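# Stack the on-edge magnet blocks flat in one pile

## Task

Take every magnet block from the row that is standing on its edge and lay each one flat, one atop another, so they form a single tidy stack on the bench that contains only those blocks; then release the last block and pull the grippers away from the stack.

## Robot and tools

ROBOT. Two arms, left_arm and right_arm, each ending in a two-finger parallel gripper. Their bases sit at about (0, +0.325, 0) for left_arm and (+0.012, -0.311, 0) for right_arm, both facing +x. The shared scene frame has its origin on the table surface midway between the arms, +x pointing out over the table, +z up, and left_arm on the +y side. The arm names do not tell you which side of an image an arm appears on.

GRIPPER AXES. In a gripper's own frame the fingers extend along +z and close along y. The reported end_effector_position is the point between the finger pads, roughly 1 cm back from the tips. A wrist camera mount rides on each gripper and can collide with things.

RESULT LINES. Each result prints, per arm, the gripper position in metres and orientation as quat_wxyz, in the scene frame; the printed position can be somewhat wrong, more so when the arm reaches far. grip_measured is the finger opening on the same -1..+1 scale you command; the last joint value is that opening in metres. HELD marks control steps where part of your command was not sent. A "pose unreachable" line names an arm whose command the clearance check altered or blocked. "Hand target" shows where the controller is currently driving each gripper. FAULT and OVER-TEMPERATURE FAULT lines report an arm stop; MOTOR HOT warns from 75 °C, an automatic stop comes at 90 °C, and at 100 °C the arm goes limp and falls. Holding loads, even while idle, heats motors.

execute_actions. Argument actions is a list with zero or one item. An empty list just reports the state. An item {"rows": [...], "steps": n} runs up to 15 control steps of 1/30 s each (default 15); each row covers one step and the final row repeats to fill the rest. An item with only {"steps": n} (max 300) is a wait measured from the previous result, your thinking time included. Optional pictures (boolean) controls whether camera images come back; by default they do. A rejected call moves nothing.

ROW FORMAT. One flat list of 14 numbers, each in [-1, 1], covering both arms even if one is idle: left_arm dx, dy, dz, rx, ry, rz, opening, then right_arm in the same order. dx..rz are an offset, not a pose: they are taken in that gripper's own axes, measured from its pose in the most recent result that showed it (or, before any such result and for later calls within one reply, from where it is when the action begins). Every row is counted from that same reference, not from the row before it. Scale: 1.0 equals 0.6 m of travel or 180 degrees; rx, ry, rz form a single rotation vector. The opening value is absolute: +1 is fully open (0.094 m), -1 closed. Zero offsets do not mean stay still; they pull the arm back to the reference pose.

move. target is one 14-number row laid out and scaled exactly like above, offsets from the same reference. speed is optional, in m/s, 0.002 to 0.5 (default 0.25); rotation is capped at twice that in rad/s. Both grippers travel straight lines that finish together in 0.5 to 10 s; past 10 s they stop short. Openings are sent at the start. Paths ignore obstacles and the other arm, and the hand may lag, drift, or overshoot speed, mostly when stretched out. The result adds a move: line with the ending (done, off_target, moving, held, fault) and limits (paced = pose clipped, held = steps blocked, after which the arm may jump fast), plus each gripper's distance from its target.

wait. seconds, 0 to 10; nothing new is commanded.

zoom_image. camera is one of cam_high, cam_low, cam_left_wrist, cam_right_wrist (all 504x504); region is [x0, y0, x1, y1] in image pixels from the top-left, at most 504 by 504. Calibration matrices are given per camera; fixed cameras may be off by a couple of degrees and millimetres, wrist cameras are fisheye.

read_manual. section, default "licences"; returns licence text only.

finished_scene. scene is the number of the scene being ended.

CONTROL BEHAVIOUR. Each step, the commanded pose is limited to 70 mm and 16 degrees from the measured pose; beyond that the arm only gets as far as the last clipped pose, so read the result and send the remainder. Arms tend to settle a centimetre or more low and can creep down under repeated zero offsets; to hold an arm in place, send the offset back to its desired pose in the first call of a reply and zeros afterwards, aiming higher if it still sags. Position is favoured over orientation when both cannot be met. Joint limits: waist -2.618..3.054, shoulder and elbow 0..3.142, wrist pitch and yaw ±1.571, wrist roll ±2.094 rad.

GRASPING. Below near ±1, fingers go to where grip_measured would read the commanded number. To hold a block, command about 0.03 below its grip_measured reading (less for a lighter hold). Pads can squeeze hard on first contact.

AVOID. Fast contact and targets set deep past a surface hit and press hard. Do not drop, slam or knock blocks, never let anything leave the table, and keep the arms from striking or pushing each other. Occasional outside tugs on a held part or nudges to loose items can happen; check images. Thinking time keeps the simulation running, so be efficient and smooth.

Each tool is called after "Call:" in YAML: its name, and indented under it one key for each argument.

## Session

Call:
execute_actions:
  actions: []

Scene clock: 0.00 s of 6200.00 s.
left_arm: end_effector_position=(+0.5827, +0.3501, +0.3706) grip_measured=+1.000 end_effector_quat_wxyz=(+0.400, -0.244, +0.708, -0.529) | right_arm: end_effector_position=(+0.4777, -0.5678, +0.2860) grip_measured=+1.000 end_effector_quat_wxyz=(+0.585, +0.670, +0.399, -0.220)
Joint positions: left_arm=[ 0.284  2.03   1.989 -0.146  0.856 -1.114  0.094] | right_arm=[-0.123  2.006  1.78  -0.32   1.138  1.179  0.094]
Joint velocities: left_arm=[-0.007  0.007  0.007  0.007  0.081  0.051  0.   ] | right_arm=[-0.007 -0.002  0.007 -0.051  0.037 -0.11   0.   ]
Motor temperatures (°C, as the motors report them): left_arm=[26 27 27 29 27 27] | right_arm=[27 27 29 30 27 26]
Hand target (left_arm): +0.581, +0.349, +0.375; +0.403, -0.240, +0.708, -0.528
Hand target (right_arm): +0.473, -0.568, +0.301; +0.593, +0.671, +0.388, -0.218
camera_calibration (this result's frames):
cam_left_wrist: T_world_to_cam=[[0.107209, -0.136463, 0.984827, -0.379341], [-0.890517, -0.453673, 0.0340792, 0.694264], [0.442138, -0.880658, -0.17016, 0.221027], [0, 0, 0, 1]] pos_world=[0.561198, 0.457852, 0.387536]
cam_right_wrist: T_world_to_cam=[[-0.628565, 0.0952159, -0.771907, 0.5777], [0.417613, 0.87859, -0.231687, 0.370684], [0.656129, -0.467988, -0.592014, -0.307069], [0, 0, 0, 1]] pos_world=[0.409796, -0.52439, 0.350024]

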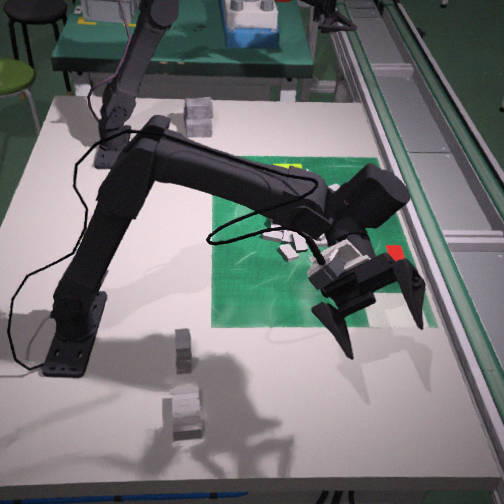

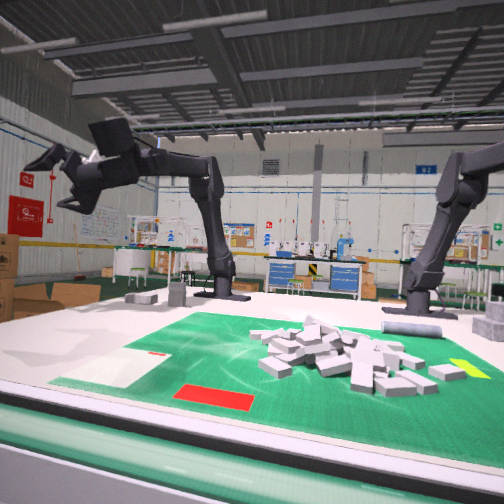

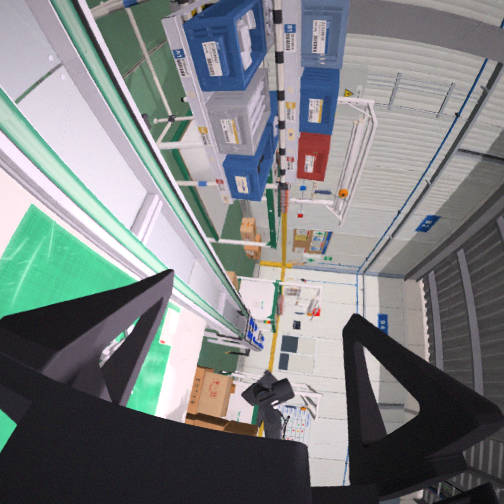

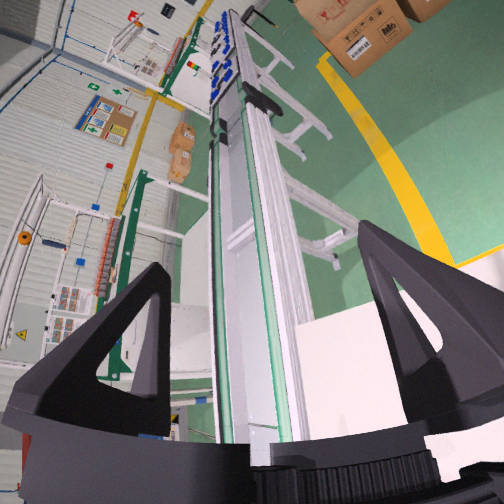

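Call:
zoom_image:
  camera: "cam_high"
  region: [130, 320, 250, 450]

Call:
zoom_image:
  camera: "cam_low"
  region: [110, 265, 210, 325]

Region (130, 320, 250, 450) of cam_high's 504x504 image, scaled by 3.877, with more detail than that image has; it fills the left 465 columns of this view, and the rest is white.

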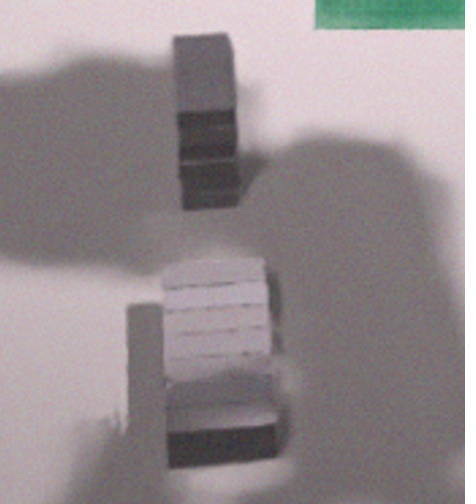

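Region (110, 265, 210, 325) of cam_low's 504x504 image, scaled by 5.040, with more detail than that image has; it fills the top 302 rows of this view, and the rest is white.

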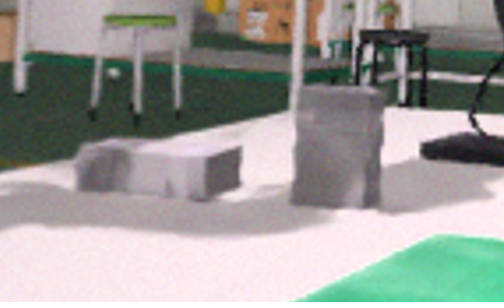

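Call:
move:
  target: [0.7297,0.1738,-0.3082,0.1576,0.2423,0.4450,1,-0.022,-0.503,-0.140,-0.1912,0.4706,-0.5529,1]
  speed: 0.25

Scene clock: 125.27 s of 6200.00 s.
left_arm: end_effector_position=(+0.1930, +0.1507, +0.1685) grip_measured=+1.000 end_effector_quat_wxyz=(+0.415, +0.539, +0.645, -0.348) | right_arm: end_effector_position=(+0.2178, -0.4840, +0.1215) grip_measured=+1.000 end_effector_quat_wxyz=(+0.006, -0.032, +0.999, +0.008)
Joint positions: left_arm=[-0.085  1.016  0.615 -0.635  1.071  0.976  0.094] | right_arm=[-0.642  1.563  1.273 -1.282 -0.02  -0.78   0.094]
Joint velocities: left_arm=[ 0.002 -0.012  0.012  0.022 -0.007 -0.007  0.   ] | right_arm=[-0.017 -0.002 -0.012  0.051 -0.095 -0.022  0.   ]
Motor temperatures (°C, as the motors report them): left_arm=[26 35 30 35 27 27] | right_arm=[27 35 32 33 28 26]
Hand target (left_arm): +0.187, +0.150, +0.167; +0.414, +0.545, +0.640, -0.349
Hand target (right_arm): +0.218, -0.490, +0.128; +0.010, -0.029, +1.000, +0.002
Off the commanded pose (left_arm): 0.009 m, 1 deg.
Off the commanded pose (right_arm): 0.012 m, 1 deg.
After step 90, 117.00 s passed at rest.
move: off_target (right_arm)
camera_calibration (this result's frames):
cam_left_wrist: T_world_to_cam=[[-0.923888, -0.314188, 0.218443, 0.189197], [-0.382318, 0.733614, -0.561821, 0.0870414], [0.0162647, -0.602574, -0.797897, 0.329411], [0, 0, 0, 1]] pos_world=[0.202717, 0.194083, 0.270409]
cam_right_wrist: T_world_to_cam=[[-0.186105, -0.982433, 0.0138209, -0.43403], [-0.684501, 0.139732, 0.715495, 0.134802], [-0.704857, 0.123696, -0.698481, 0.401037], [0, 0, 0, 1]] pos_world=[0.294171, -0.494848, 0.189665]

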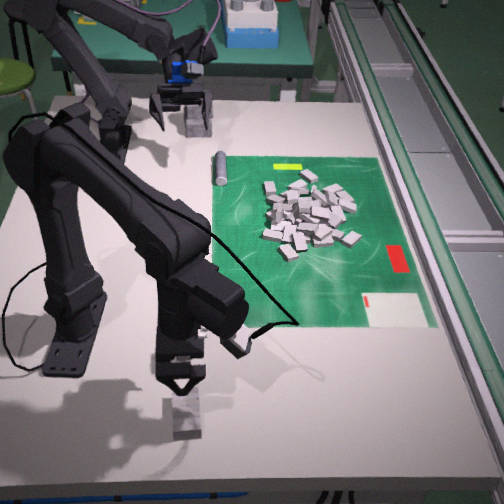

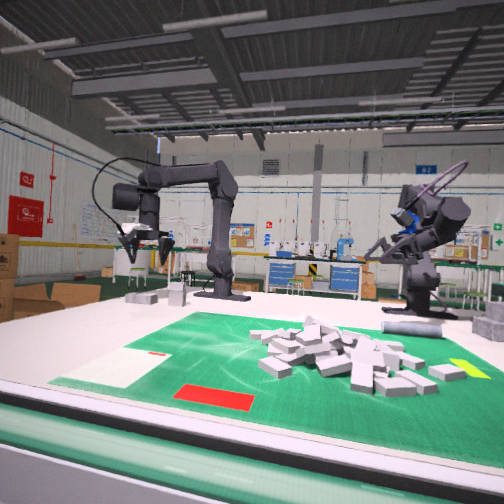

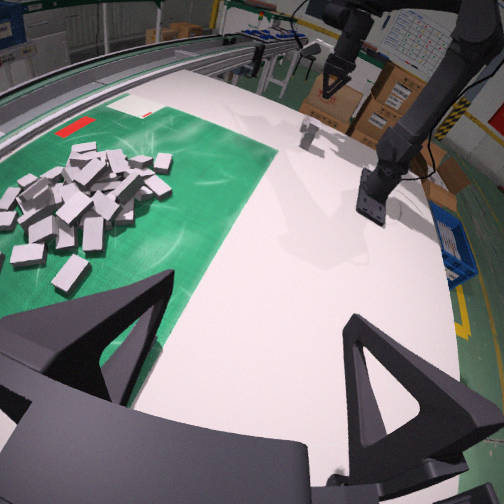

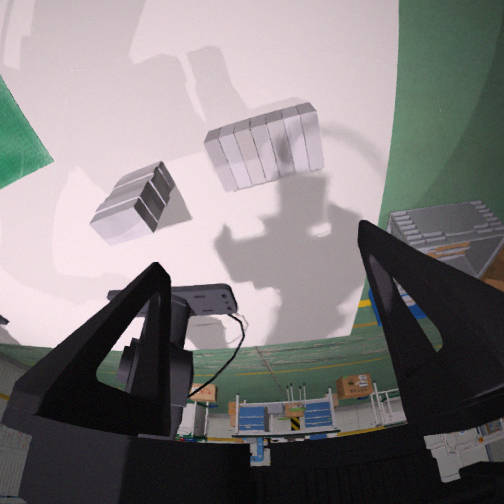

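Call:
zoom_image:
  camera: "cam_right_wrist"
  region: [180, 80, 348, 248]

Region (180, 80, 348, 248) of cam_right_wrist's 504x504 image, scaled by 3.000, with more detail than that image has.

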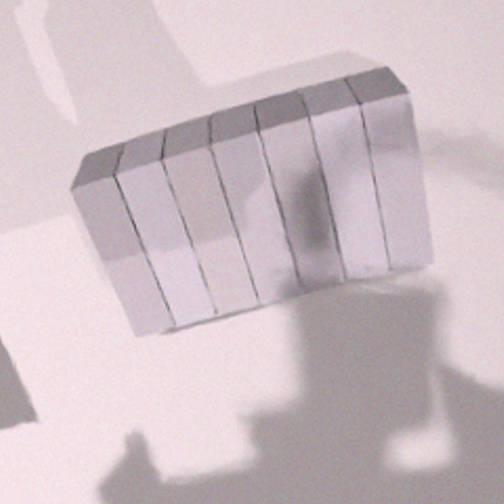

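Call:
move:
  target: [0,0,0,0,0,0,1,-0.001,-0.022,0.116,0.006,0.005,-0.013,1]
  speed: 0.08

Scene clock: 150.60 s of 6200.00 s.
left_arm: end_effector_position=(+0.1932, +0.1509, +0.1682) grip_measured=+1.000 end_effector_quat_wxyz=(+0.415, +0.539, +0.645, -0.347) | right_arm: end_effector_position=(+0.2191, -0.4900, +0.0533) grip_measured=+1.000 end_effector_quat_wxyz=(-0.005, -0.056, +0.998, +0.005)
Joint positions: left_arm=[-0.085  1.016  0.615 -0.635  1.069  0.976  0.094] | right_arm=[-0.642  1.642  1.078 -1.021  0.    -0.829  0.094]
Joint velocities: left_arm=[ 0.002 -0.017 -0.012  0.007 -0.051 -0.066  0.   ] | right_arm=[-0.017  0.017 -0.007  0.095  0.095  0.007  0.   ]
Motor temperatures (°C, as the motors report them): left_arm=[26 31 29 33 27 27] | right_arm=[27 32 32 31 27 26]
Hand target (left_arm): +0.193, +0.151, +0.169; +0.415, +0.539, +0.645, -0.348
Hand target (right_arm): +0.219, -0.496, +0.052; -0.002, -0.052, +0.999, -0.002
Off the commanded pose (left_arm): 0.000 m, 0 deg.
Off the commanded pose (right_arm): 0.006 m, 1 deg.
After step 90, 20.90 s passed at rest.
move: done
camera_calibration (this result's frames):
cam_left_wrist: T_world_to_cam=[[-0.923561, -0.315692, 0.217653, 0.189802], [-0.383068, 0.734269, -0.560454, 0.0866307], [0.0171154, -0.600989, -0.799074, 0.329063], [0, 0, 0, 1]] pos_world=[0.202847, 0.194072, 0.270188]
cam_right_wrist: T_world_to_cam=[[-0.137348, -0.990211, 0.0248379, -0.453811], [-0.674683, 0.111883, 0.729579, 0.168805], [-0.725217, 0.0834485, -0.683445, 0.338951], [0, 0, 0, 1]] pos_world=[0.297373, -0.496541, 0.119769]

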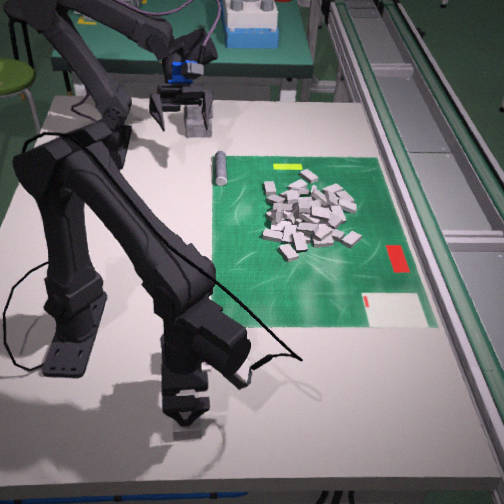

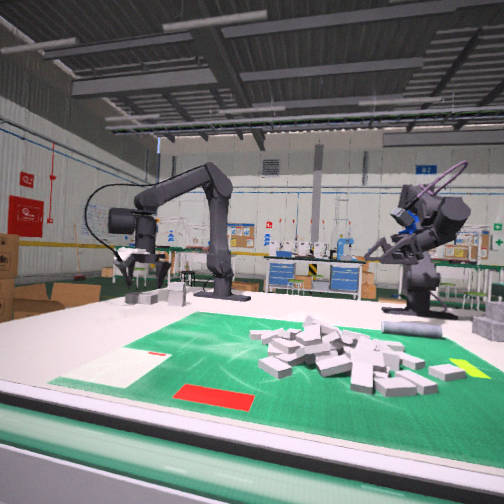

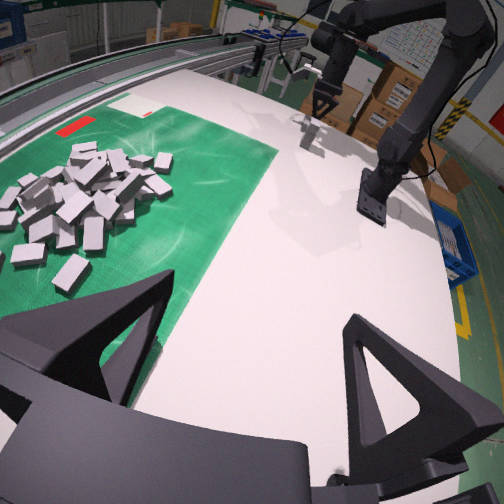

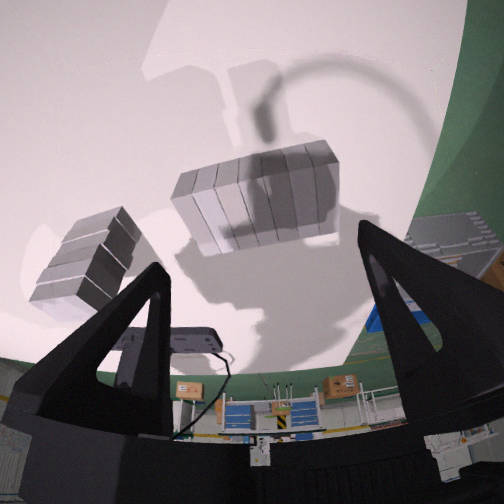

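Call:
move:
  target: [0,0,0,0,0,0,1,0,-0.018,0.027,0.003,-0.003,0,1]
  speed: 0.03

Call:
zoom_image:
  camera: "cam_right_wrist"
  region: [130, 130, 390, 310]

Scene clock: 166.70 s of 6200.00 s.
left_arm: end_effector_position=(+0.1934, +0.1510, +0.1680) grip_measured=+1.000 end_effector_quat_wxyz=(+0.415, +0.539, +0.646, -0.347) | right_arm: end_effector_position=(+0.2202, -0.4965, +0.0398) grip_measured=+1.000 end_effector_quat_wxyz=(-0.004, -0.059, +0.998, +0.003)
Joint positions: left_arm=[-0.085  1.016  0.615 -0.635  1.067  0.976  0.094] | right_arm=[-0.657  1.675  1.057 -0.963  0.    -0.85   0.094]
Joint velocities: left_arm=[-0.007 -0.002  0.007  0.037  0.022 -0.022  0.   ] | right_arm=[ 0.007 -0.012 -0.007 -0.037  0.022 -0.022  0.   ]
Motor temperatures (°C, as the motors report them): left_arm=[26 30 30 33 27 27] | right_arm=[27 32 31 31 27 26]
Hand target (left_arm): +0.193, +0.151, +0.168; +0.415, +0.539, +0.645, -0.347
Hand target (right_arm): +0.220, -0.501, +0.037; -0.000, -0.056, +0.998, -0.000
Off the commanded pose (left_arm): 0.000 m, 0 deg.
Off the commanded pose (right_arm): 0.005 m, 1 deg.
After step 90, 12.10 s passed at rest.
move: done
camera_calibration (this result's frames):
cam_left_wrist: T_world_to_cam=[[-0.923343, -0.316694, 0.217124, 0.190205], [-0.383569, 0.734703, -0.559541, 0.0863574], [0.0176816, -0.599931, -0.799857, 0.328831], [0, 0, 0, 1]] pos_world=[0.202934, 0.194066, 0.27004]
cam_right_wrist: T_world_to_cam=[[-0.131767, -0.990914, 0.0269613, -0.461401], [-0.677719, 0.109902, 0.727062, 0.179929], [-0.723419, 0.0775302, -0.686043, 0.327824], [0, 0, 0, 1]] pos_world=[0.298299, -0.5024, 0.106522]

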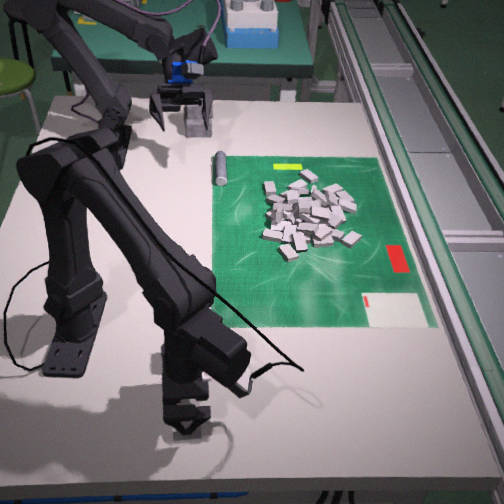

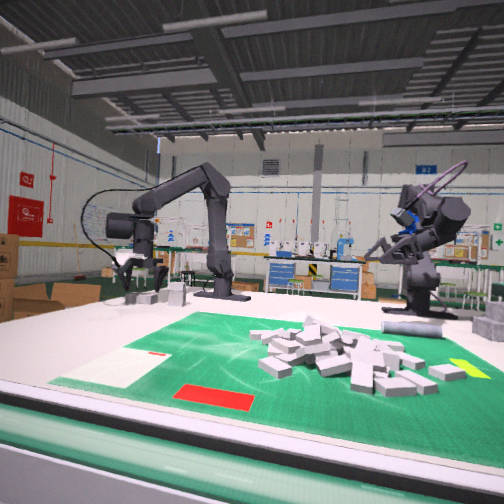

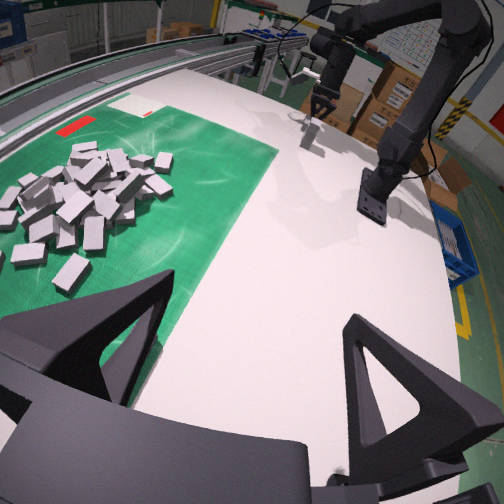

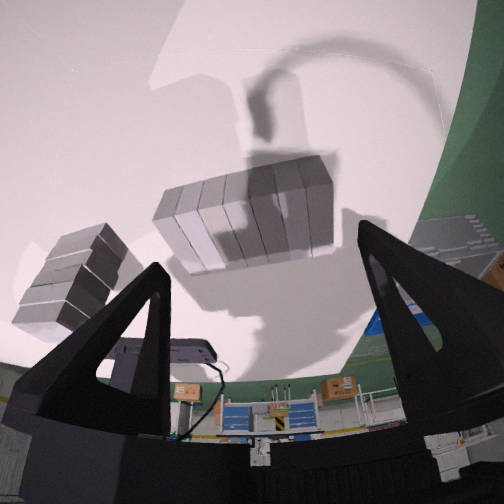

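Region (130, 130, 390, 310) of cam_right_wrist's 504x504 image, scaled by 1.938, with more detail than that image has; it fills the top 349 rows of this view, and the rest is white.

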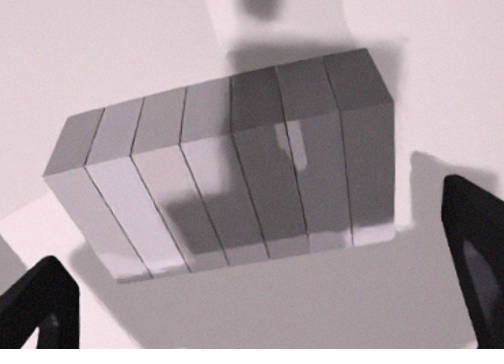

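Call:
move:
  target: [0,0,0,0,0,0,1,0.002,0.005,0.047,0,0,0.007,1]
  speed: 0.025

Scene clock: 176.23 s of 6200.00 s.
left_arm: end_effector_position=(+0.1935, +0.1511, +0.1679) grip_measured=+1.000 end_effector_quat_wxyz=(+0.415, +0.539, +0.646, -0.346) | right_arm: end_effector_position=(+0.2155, -0.4922, +0.0143) grip_measured=+1.000 end_effector_quat_wxyz=(-0.008, -0.049, +0.999, +0.007)
Joint positions: left_arm=[-0.085  1.016  0.615 -0.635  1.066  0.976  0.094] | right_arm=[-0.657  1.705  0.98  -0.867  0.    -0.83   0.094]
Joint velocities: left_arm=[-0.007  0.012 -0.007 -0.051  0.051 -0.051  0.   ] | right_arm=[ 0.002  0.002 -0.017  0.022  0.037 -0.051  0.   ]
Motor temperatures (°C, as the motors report them): left_arm=[26 30 30 33 27 27] | right_arm=[27 32 31 31 27 26]
Hand target (left_arm): +0.193, +0.151, +0.168; +0.415, +0.539, +0.646, -0.347
Hand target (right_arm): +0.218, -0.493, +0.012; -0.004, -0.048, +0.999, +0.004
Off the commanded pose (left_arm): 0.000 m, 0 deg.
Off the commanded pose (right_arm): 0.004 m, 1 deg.
After step 90, 5.13 s passed at rest.
move: done
camera_calibration (this result's frames):
cam_left_wrist: T_world_to_cam=[[-0.923178, -0.317445, 0.216727, 0.190507], [-0.383945, 0.735027, -0.558856, 0.0861527], [0.0181057, -0.599136, -0.800443, 0.328656], [0, 0, 0, 1]] pos_world=[0.203, 0.194061, 0.269929]
cam_right_wrist: T_world_to_cam=[[-0.150428, -0.988406, 0.0206368, -0.451796], [-0.668984, 0.117139, 0.733988, 0.196355], [-0.727896, 0.0966065, -0.678848, 0.316875], [0, 0, 0, 1]] pos_world=[0.294048, -0.500171, 0.0803114]

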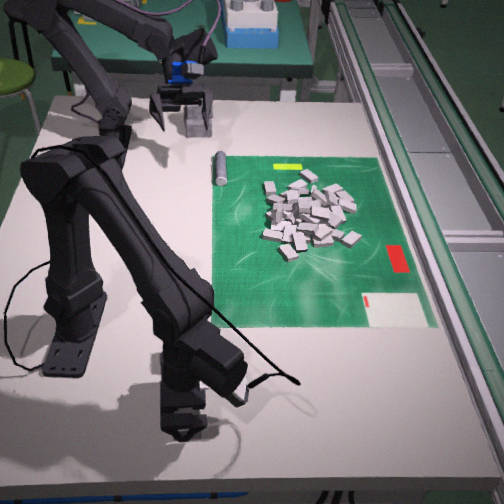

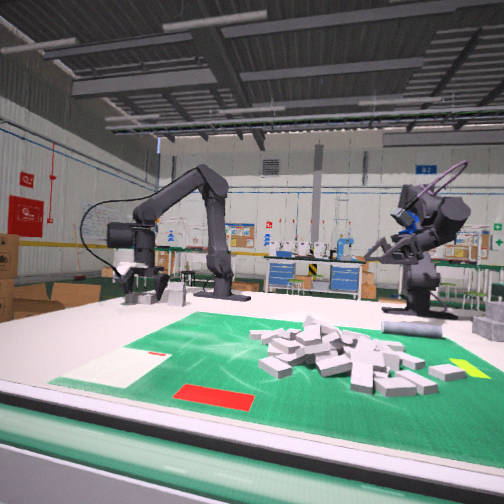

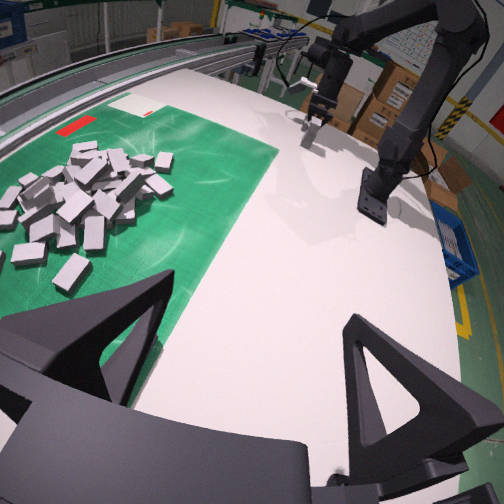

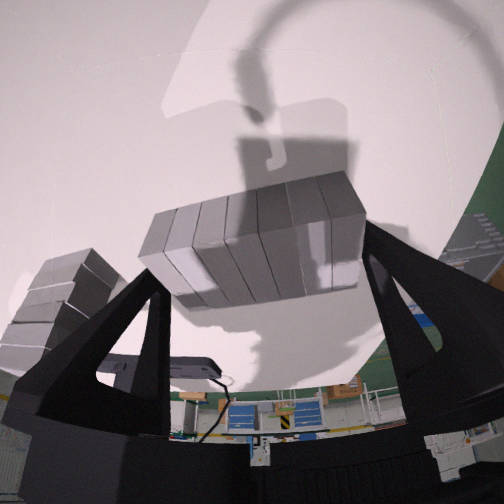

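Call:
execute_actions:
  actions:
    - {"rows":[[0,0,0,0,0,0,1,0,0,0,0,0,0,0.95],[0,0,0,0,0,0,1,0,0,0,0,0,0,0.92],[0,0,0,0,0,0,1,0,0,0,0,0,0,0.89],[0,0,0,0,0,0,1,0,0,0,0,0,0,0.86],[0,0,0,0,0,0,1,0,0,0,0,0,0,0.84],[0,0,0,0,0,0,1,0,0,0,0,0,0,0.82],[0,0,0,0,0,0,1,0,0,0,0,0,0,0.80],[0,0,0,0,0,0,1,0,0,0,0,0,0,0.78],[0,0,0,0,0,0,1,0,0,0,0,0,0,0.76],[0,0,0,0,0,0,1,0,0,0,0,0,0,0.745],[0,0,0,0,0,0,1,0,0,0,0,0,0,0.73],[0,0,0,0,0,0,1,0,0,0,0,0,0,0.715],[0,0,0,0,0,0,1,0,0,0,0,0,0,0.70],[0,0,0,0,0,0,1,0,0,0,0,0,0,0.685],[0,0,0,0,0,0,1,0,0,0,0,0,0,0.67]],"steps":15}
  pictures: false

Call:
execute_actions:
  actions:
    - {"rows":[[0,0,0,0,0,0,1,0,0,0,0,0,0,0.655],[0,0,0,0,0,0,1,0,0,0,0,0,0,0.64],[0,0,0,0,0,0,1,0,0,0,0,0,0,0.625],[0,0,0,0,0,0,1,0,0,0,0,0,0,0.61],[0,0,0,0,0,0,1,0,0,0,0,0,0,0.60]],"steps":12}

Scene clock: 183.60 s of 6200.00 s.
left_arm: end_effector_position=(+0.1936, +0.1512, +0.1677) grip_measured=+1.000 end_effector_quat_wxyz=(+0.414, +0.539, +0.646, -0.346) | right_arm: end_effector_position=(+0.2158, -0.4934, +0.0143) grip_measured=+0.680 end_effector_quat_wxyz=(-0.008, -0.049, +0.999, +0.005)
Joint positions: left_arm=[-0.085  1.016  0.615 -0.635  1.064  0.976  0.094] | right_arm=[-0.657  1.705  0.98  -0.863  0.004 -0.83   0.079]
Joint velocities: left_arm=[-0.002 -0.002 -0.002  0.051 -0.095 -0.037  0.   ] | right_arm=[ 0.012 -0.037 -0.007 -0.007 -0.007  0.051 -0.009]
Motor temperatures (°C, as the motors report them): left_arm=[26 30 30 33 27 27] | right_arm=[27 32 31 30 27 26]
Hand target (left_arm): +0.193, +0.151, +0.168; +0.415, +0.539, +0.646, -0.346
Hand target (right_arm): +0.216, -0.492, +0.014; -0.008, -0.050, +0.999, +0.007
Off the commanded pose (left_arm): 0.000 m, 0 deg.
Off the commanded pose (right_arm): 0.001 m, 0 deg.
Steps of this call (steps 1 to 90: nothing new was sent; then 3.87 s passed at rest; steps 91 to 105: all 15 steps of this action). Readings (end_effector_position):
91: left_arm (+0.1935, +0.1512, +0.1678) | right_arm (+0.2161, -0.4928, +0.0143)
92: left_arm (+0.1935, +0.1512, +0.1678) | right_arm (+0.2161, -0.4928, +0.0143)
94: left_arm (+0.1935, +0.1512, +0.1678) | right_arm (+0.2161, -0.4928, +0.0143)
98: left_arm (+0.1936, +0.1512, +0.1677) | right_arm (+0.2161, -0.4928, +0.0143)
105: the state above

Scene clock: 184.00 s of 6200.00 s.
left_arm: end_effector_position=(+0.1937, +0.1513, +0.1675) grip_measured=+1.000 end_effector_quat_wxyz=(+0.414, +0.539, +0.647, -0.345) | right_arm: end_effector_position=(+0.2158, -0.4934, +0.0143) grip_measured=+0.661 end_effector_quat_wxyz=(-0.008, -0.049, +0.999, +0.005)
Joint positions: left_arm=[-0.085  1.016  0.615 -0.635  1.063  0.976  0.094] | right_arm=[-0.657  1.705  0.98  -0.863  0.004 -0.83   0.078]
Joint velocities: left_arm=[-0.007 -0.022 -0.017  0.095  0.007 -0.051  0.   ] | right_arm=[ 0.007 -0.002  0.002 -0.007 -0.022 -0.051  0.   ]
Motor temperatures (°C, as the motors report them): left_arm=[26 30 30 33 27 27] | right_arm=[27 32 31 30 27 26]
Hand target (left_arm): +0.194, +0.151, +0.168; +0.414, +0.539, +0.646, -0.346
Hand target (right_arm): +0.216, -0.493, +0.014; -0.008, -0.049, +0.999, +0.005
Off the commanded pose (left_arm): 0.000 m, 0 deg.
Off the commanded pose (right_arm): 0.000 m, 0 deg.
Steps of this call (steps 1 to 12: all 12 steps of this action). Readings (end_effector_position):
1: left_arm (+0.1936, +0.1512, +0.1677) | right_arm (+0.2158, -0.4934, +0.0143)
2: left_arm (+0.1936, +0.1513, +0.1676) | right_arm (+0.2158, -0.4934, +0.0143)
4: left_arm (+0.1937, +0.1513, +0.1676) | right_arm (+0.2158, -0.4934, +0.0143)
8: left_arm (+0.1937, +0.1513, +0.1675) | right_arm (+0.2158, -0.4934, +0.0143)
12: the state above
camera_calibration (this result's frames):
cam_left_wrist: T_world_to_cam=[[-0.922793, -0.319195, 0.215798, 0.191212], [-0.384824, 0.735781, -0.557258, 0.0856762], [0.0190939, -0.597277, -0.801807, 0.328247], [0, 0, 0, 1]] pos_world=[0.203152, 0.194049, 0.269671]
cam_right_wrist: T_world_to_cam=[[-0.150745, -0.988227, 0.0261324, -0.452858], [-0.669366, 0.121487, 0.732933, 0.198969], [-0.727479, 0.0929935, -0.679799, 0.315354], [0, 0, 0, 1]] pos_world=[0.29433, -0.501025, 0.0803805]

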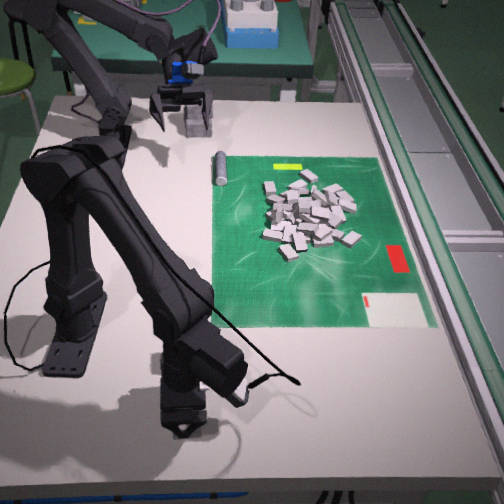

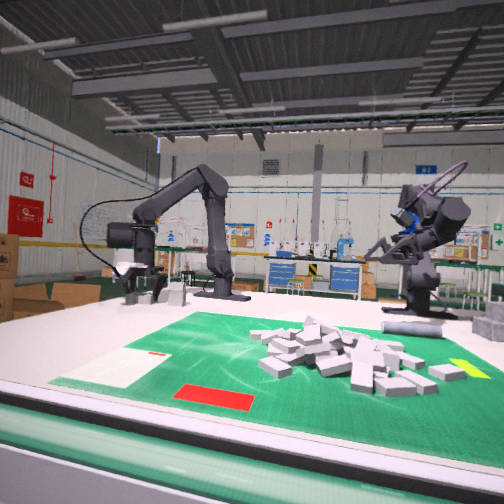

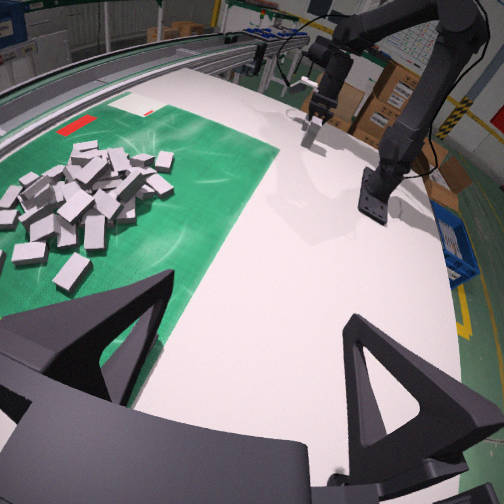

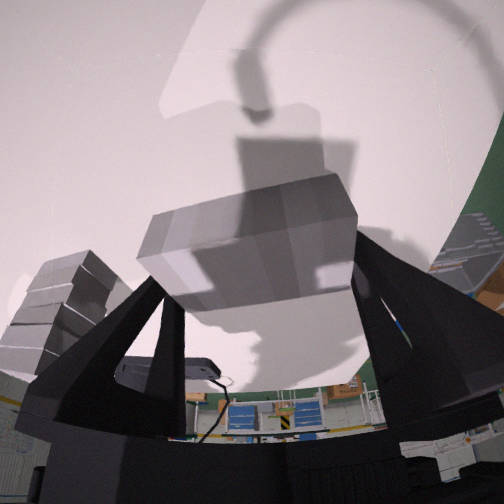

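Call:
move:
  target: [0,0,0,0,0,0,1,0,0,-0.27,0,0,0,0.60]
  speed: 0.08

Scene clock: 188.50 s of 6200.00 s.
left_arm: end_effector_position=(+0.1938, +0.1514, +0.1674) grip_measured=+1.000 end_effector_quat_wxyz=(+0.414, +0.539, +0.647, -0.345) | right_arm: end_effector_position=(+0.2167, -0.4942, +0.1561) grip_measured=+0.661 end_effector_quat_wxyz=(-0.026, -0.049, +0.998, +0.023)
Joint positions: left_arm=[-0.085  1.016  0.615 -0.635  1.062  0.976  0.094] | right_arm=[-0.657  1.653  1.501 -1.489  0.004 -0.829  0.078]
Joint velocities: left_arm=[-0.007 -0.012  0.017 -0.095 -0.022 -0.022  0.   ] | right_arm=[ 0.012 -0.002 -0.002 -0.037 -0.081  0.022 -0.   ]
Motor temperatures (°C, as the motors report them): left_arm=[26 30 30 33 27 27] | right_arm=[27 32 31 30 27 26]
Hand target (left_arm): +0.194, +0.151, +0.168; +0.414, +0.539, +0.647, -0.345
Hand target (right_arm): +0.220, -0.495, +0.176; -0.007, -0.049, +0.999, +0.005
Off the commanded pose (left_arm): 0.000 m, 0 deg.
Off the commanded pose (right_arm): 0.020 m, 3 deg.
move: off_target (right_arm)
camera_calibration (this result's frames):
cam_left_wrist: T_world_to_cam=[[-0.922626, -0.319944, 0.215398, 0.191515], [-0.385201, 0.736103, -0.556572, 0.0854723], [0.0195167, -0.59648, -0.802391, 0.328071], [0, 0, 0, 1]] pos_world=[0.203218, 0.194045, 0.26956]
cam_right_wrist: T_world_to_cam=[[-0.151415, -0.988467, -0.00266922, -0.452697], [-0.639923, 0.0959656, 0.762423, 0.0721002], [-0.753374, 0.11715, -0.647073, 0.424944], [0, 0, 0, 1]] pos_world=[0.297735, -0.504178, 0.218791]

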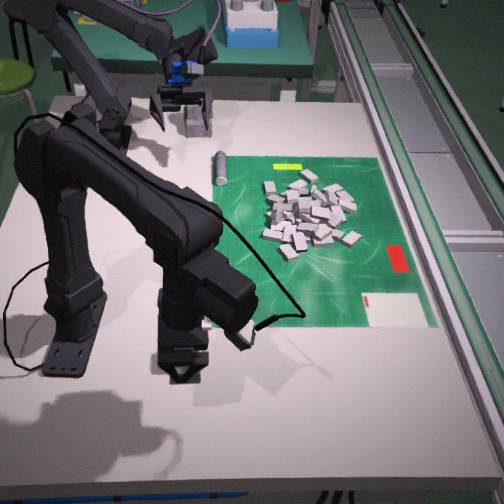

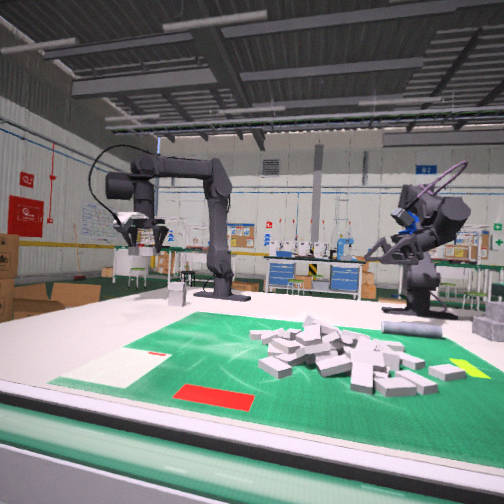

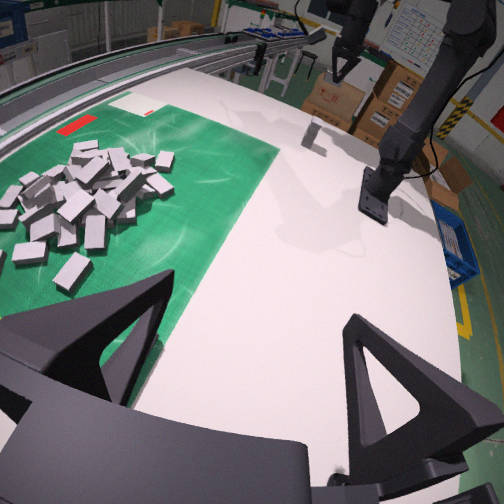

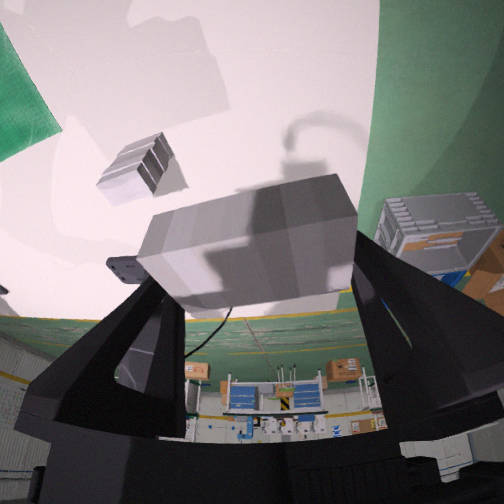

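Call:
move:
  target: [0,0,0,0,0,0,1,-0.0683,0.4867,-0.02,-0.05,-0.017,0,0.60]
  speed: 0.15

Scene clock: 210.73 s of 6200.00 s.
left_arm: end_effector_position=(+0.1939, +0.1515, +0.1672) grip_measured=+1.000 end_effector_quat_wxyz=(+0.414, +0.539, +0.647, -0.344) | right_arm: end_effector_position=(+0.2219, -0.2068, +0.1649) grip_measured=+0.661 end_effector_quat_wxyz=(-0.038, -0.041, +0.995, +0.087)
Joint positions: left_arm=[-0.085  1.016  0.615 -0.635  1.061  0.976  0.094] | right_arm=[ 0.386  1.45   1.326 -1.474 -0.188  0.227  0.078]
Joint velocities: left_arm=[-0.017 -0.022 -0.002  0.037  0.051 -0.037  0.   ] | right_arm=[-0.007  0.012 -0.012 -0.051 -0.007 -0.022 -0.001]
Motor temperatures (°C, as the motors report them): left_arm=[26 29 30 33 27 27] | right_arm=[27 33 32 30 27 26]
Hand target (left_arm): +0.194, +0.151, +0.167; +0.414, +0.539, +0.647, -0.345
Hand target (right_arm): +0.233, -0.198, +0.179; -0.006, -0.046, +0.994, +0.104
Off the commanded pose (left_arm): 0.000 m, 0 deg.
Off the commanded pose (right_arm): 0.019 m, 4 deg.
After step 90, 16.67 s passed at rest.
move: off_target (right_arm)
camera_calibration (this result's frames):
cam_left_wrist: T_world_to_cam=[[-0.922404, -0.320942, 0.214864, 0.191917], [-0.385704, 0.73653, -0.555658, 0.0852009], [0.0200798, -0.595415, -0.803167, 0.327835], [0, 0, 0, 1]] pos_world=[0.203305, 0.194039, 0.269413]
cam_right_wrist: T_world_to_cam=[[-0.171736, -0.977542, -0.12214, -0.141279], [-0.616066, 0.00981979, 0.787633, 0.0139554], [-0.768745, 0.210512, -0.603917, 0.416499], [0, 0, 0, 1]] pos_world=[0.304517, -0.225921, 0.223283]

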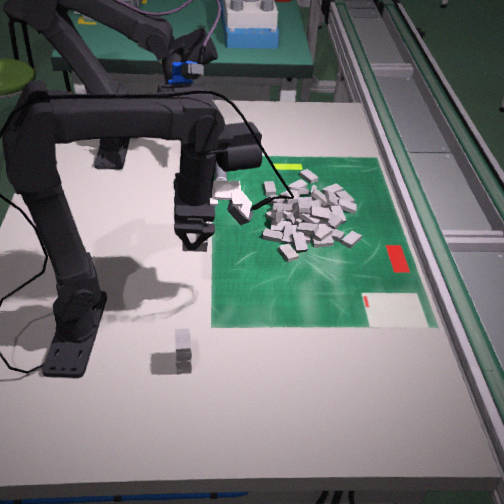

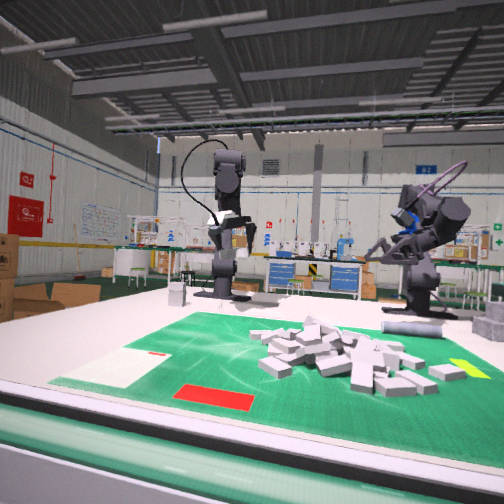

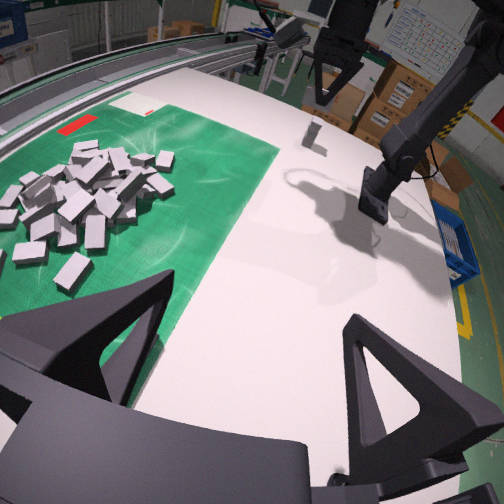

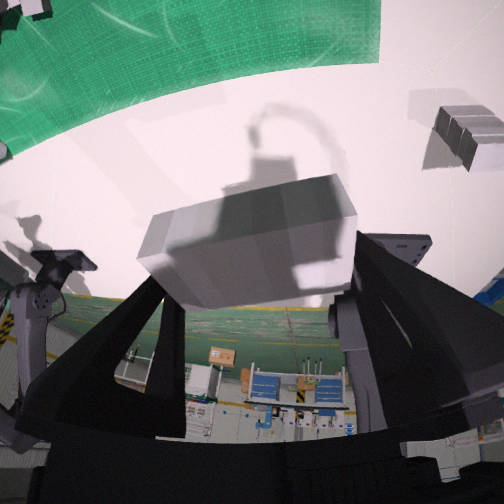

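Call:
move:
  target: [0,0,0,0,0,0,1,-0.0155,0.3958,0.0275,-0.455,0.0076,-0.0372,0.60]
  speed: 0.15

Scene clock: 225.67 s of 6200.00 s.
left_arm: end_effector_position=(+0.1940, +0.1516, +0.1670) grip_measured=+1.000 end_effector_quat_wxyz=(+0.414, +0.539, +0.648, -0.344) | right_arm: end_effector_position=(+0.2141, +0.0226, +0.1559) grip_measured=+0.661 end_effector_quat_wxyz=(-0.096, -0.002, +0.727, +0.680)
Joint positions: left_arm=[-0.085  1.016  0.615 -0.635  1.06   0.976  0.094] | right_arm=[ 0.674  1.719  0.534  1.053 -1.11   1.59   0.078]
Joint velocities: left_arm=[ 0.002 -0.002 -0.012 -0.022  0.022  0.051  0.   ] | right_arm=[-0.002  0.027 -0.007  0.037 -0.066 -0.007 -0.   ]
Motor temperatures (°C, as the motors report them): left_arm=[26 29 30 32 27 27] | right_arm=[27 32 33 31 28 26]
Hand target (left_arm): +0.194, +0.152, +0.167; +0.414, +0.539, +0.647, -0.344
Hand target (right_arm): +0.210, +0.027, +0.187; -0.054, -0.063, +0.698, +0.711
Off the commanded pose (left_arm): 0.000 m, 0 deg.
Off the commanded pose (right_arm): 0.035 m, 10 deg.
After step 90, 6.00 s passed at rest.
move: off_target (right_arm); limits=paced
camera_calibration (this result's frames):
cam_left_wrist: T_world_to_cam=[[-0.922237, -0.32169, 0.214463, 0.192219], [-0.386081, 0.73685, -0.554971, 0.0849977], [0.0205017, -0.594615, -0.803749, 0.327658], [0, 0, 0, 1]] pos_world=[0.20337, 0.194035, 0.269302]
cam_right_wrist: T_world_to_cam=[[-0.361213, -0.138563, -0.922131, 0.226824], [-0.525718, -0.786493, 0.324113, 0.0848214], [-0.770159, 0.601855, 0.211246, 0.221157], [0, 0, 0, 1]] pos_world=[0.29685, -0.0349639, 0.134951]

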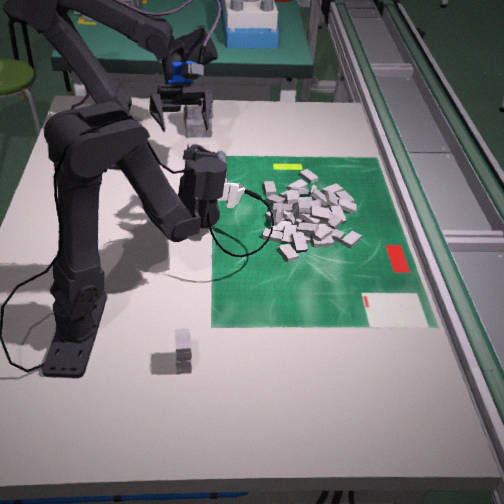

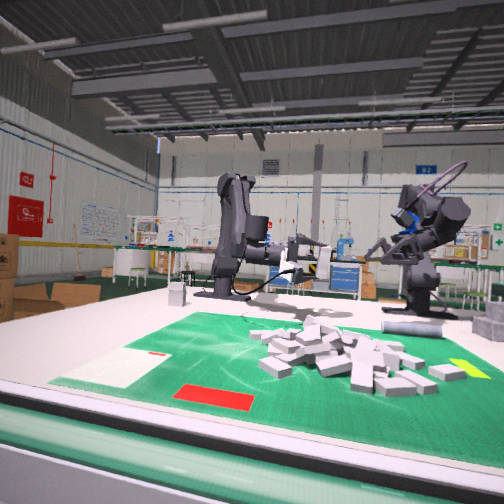

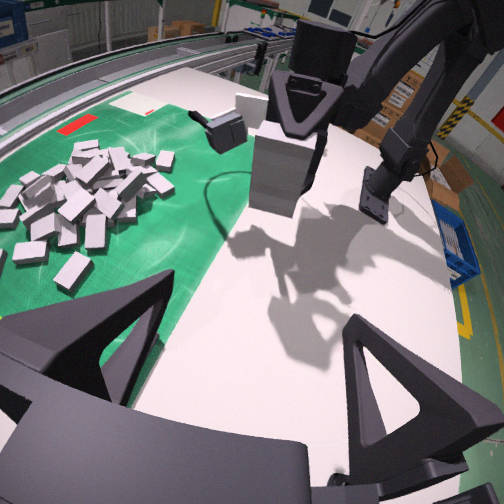

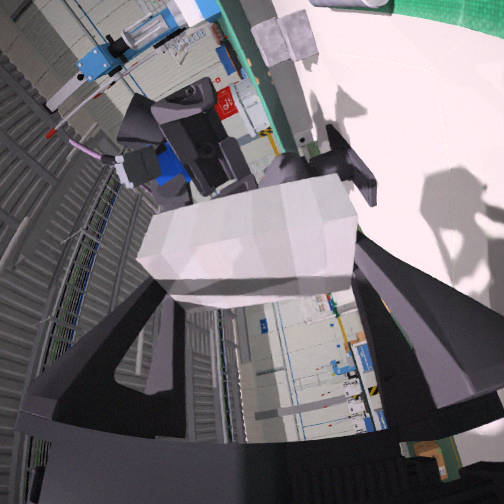

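Call:
move:
  target: [0.009,0,0.0595,0,0,0,1,0.016,0.0755,0.004,-0.0414,0.0087,-0.092,0.60]
  speed: 0.06

Scene clock: 247.23 s of 6200.00 s.
left_arm: end_effector_position=(+0.2022, +0.1233, +0.1543) grip_measured=+1.000 end_effector_quat_wxyz=(+0.425, +0.540, +0.643, -0.339) | right_arm: end_effector_position=(+0.2135, +0.0213, +0.1578) grip_measured=+0.661 end_effector_quat_wxyz=(-0.058, -0.034, +0.717, +0.693)
Joint positions: left_arm=[-0.241  1.027  0.519 -0.291  0.964  0.727  0.094] | right_arm=[ 0.674  1.74   0.512  1.158 -1.101  1.545  0.078]
Joint velocities: left_arm=[ 0.002  0.007 -0.017  0.066 -0.007 -0.037  0.   ] | right_arm=[ 0.002 -0.002  0.002  0.066 -0.037 -0.007 -0.001]
Motor temperatures (°C, as the motors report them): left_arm=[26 29 30 32 27 27] | right_arm=[27 33 32 38 28 26]
Hand target (left_arm): +0.199, +0.122, +0.149; +0.416, +0.538, +0.647, -0.345
Hand target (right_arm): +0.209, +0.026, +0.199; -0.005, -0.110, +0.678, +0.727
Off the commanded pose (left_arm): 0.008 m, 2 deg.
Off the commanded pose (right_arm): 0.045 m, 13 deg.
After step 90, 15.50 s passed at rest.
move: off_target (right_arm)
camera_calibration (this result's frames):
cam_left_wrist: T_world_to_cam=[[-0.925061, -0.32582, 0.195201, 0.197377], [-0.377322, 0.729509, -0.570477, 0.10352], [0.0434717, -0.60138, -0.79778, 0.295675], [0, 0, 0, 1]] pos_world=[0.208793, 0.166603, 0.256411]
cam_right_wrist: T_world_to_cam=[[-0.272286, -0.0988626, -0.957124, 0.213856], [-0.55831, -0.793907, 0.240834, 0.103186], [-0.783677, 0.599948, 0.160974, 0.231956], [0, 0, 0, 1]] pos_world=[0.297618, -0.0360989, 0.142497]

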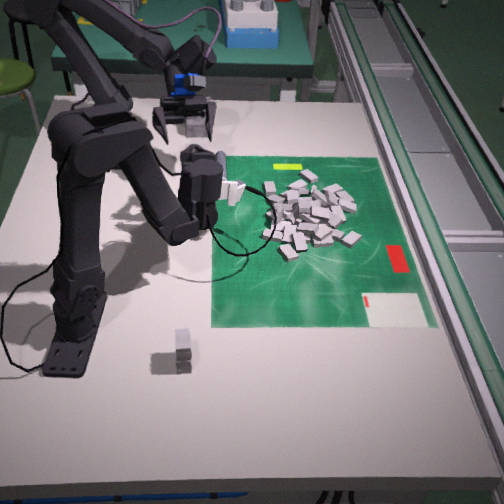

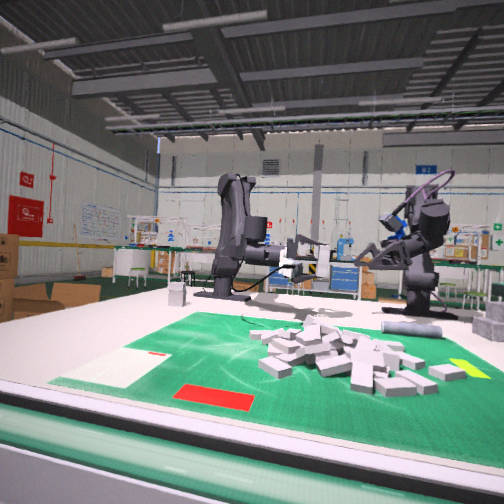

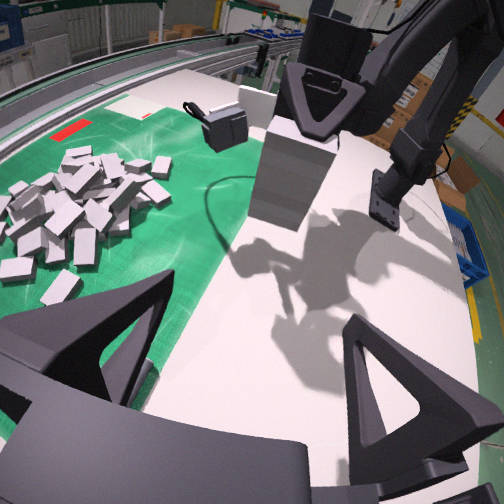

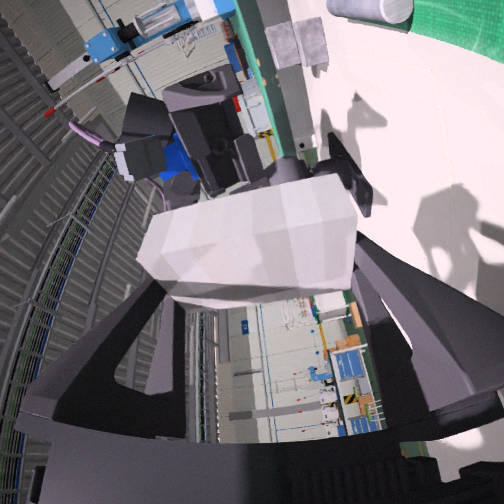

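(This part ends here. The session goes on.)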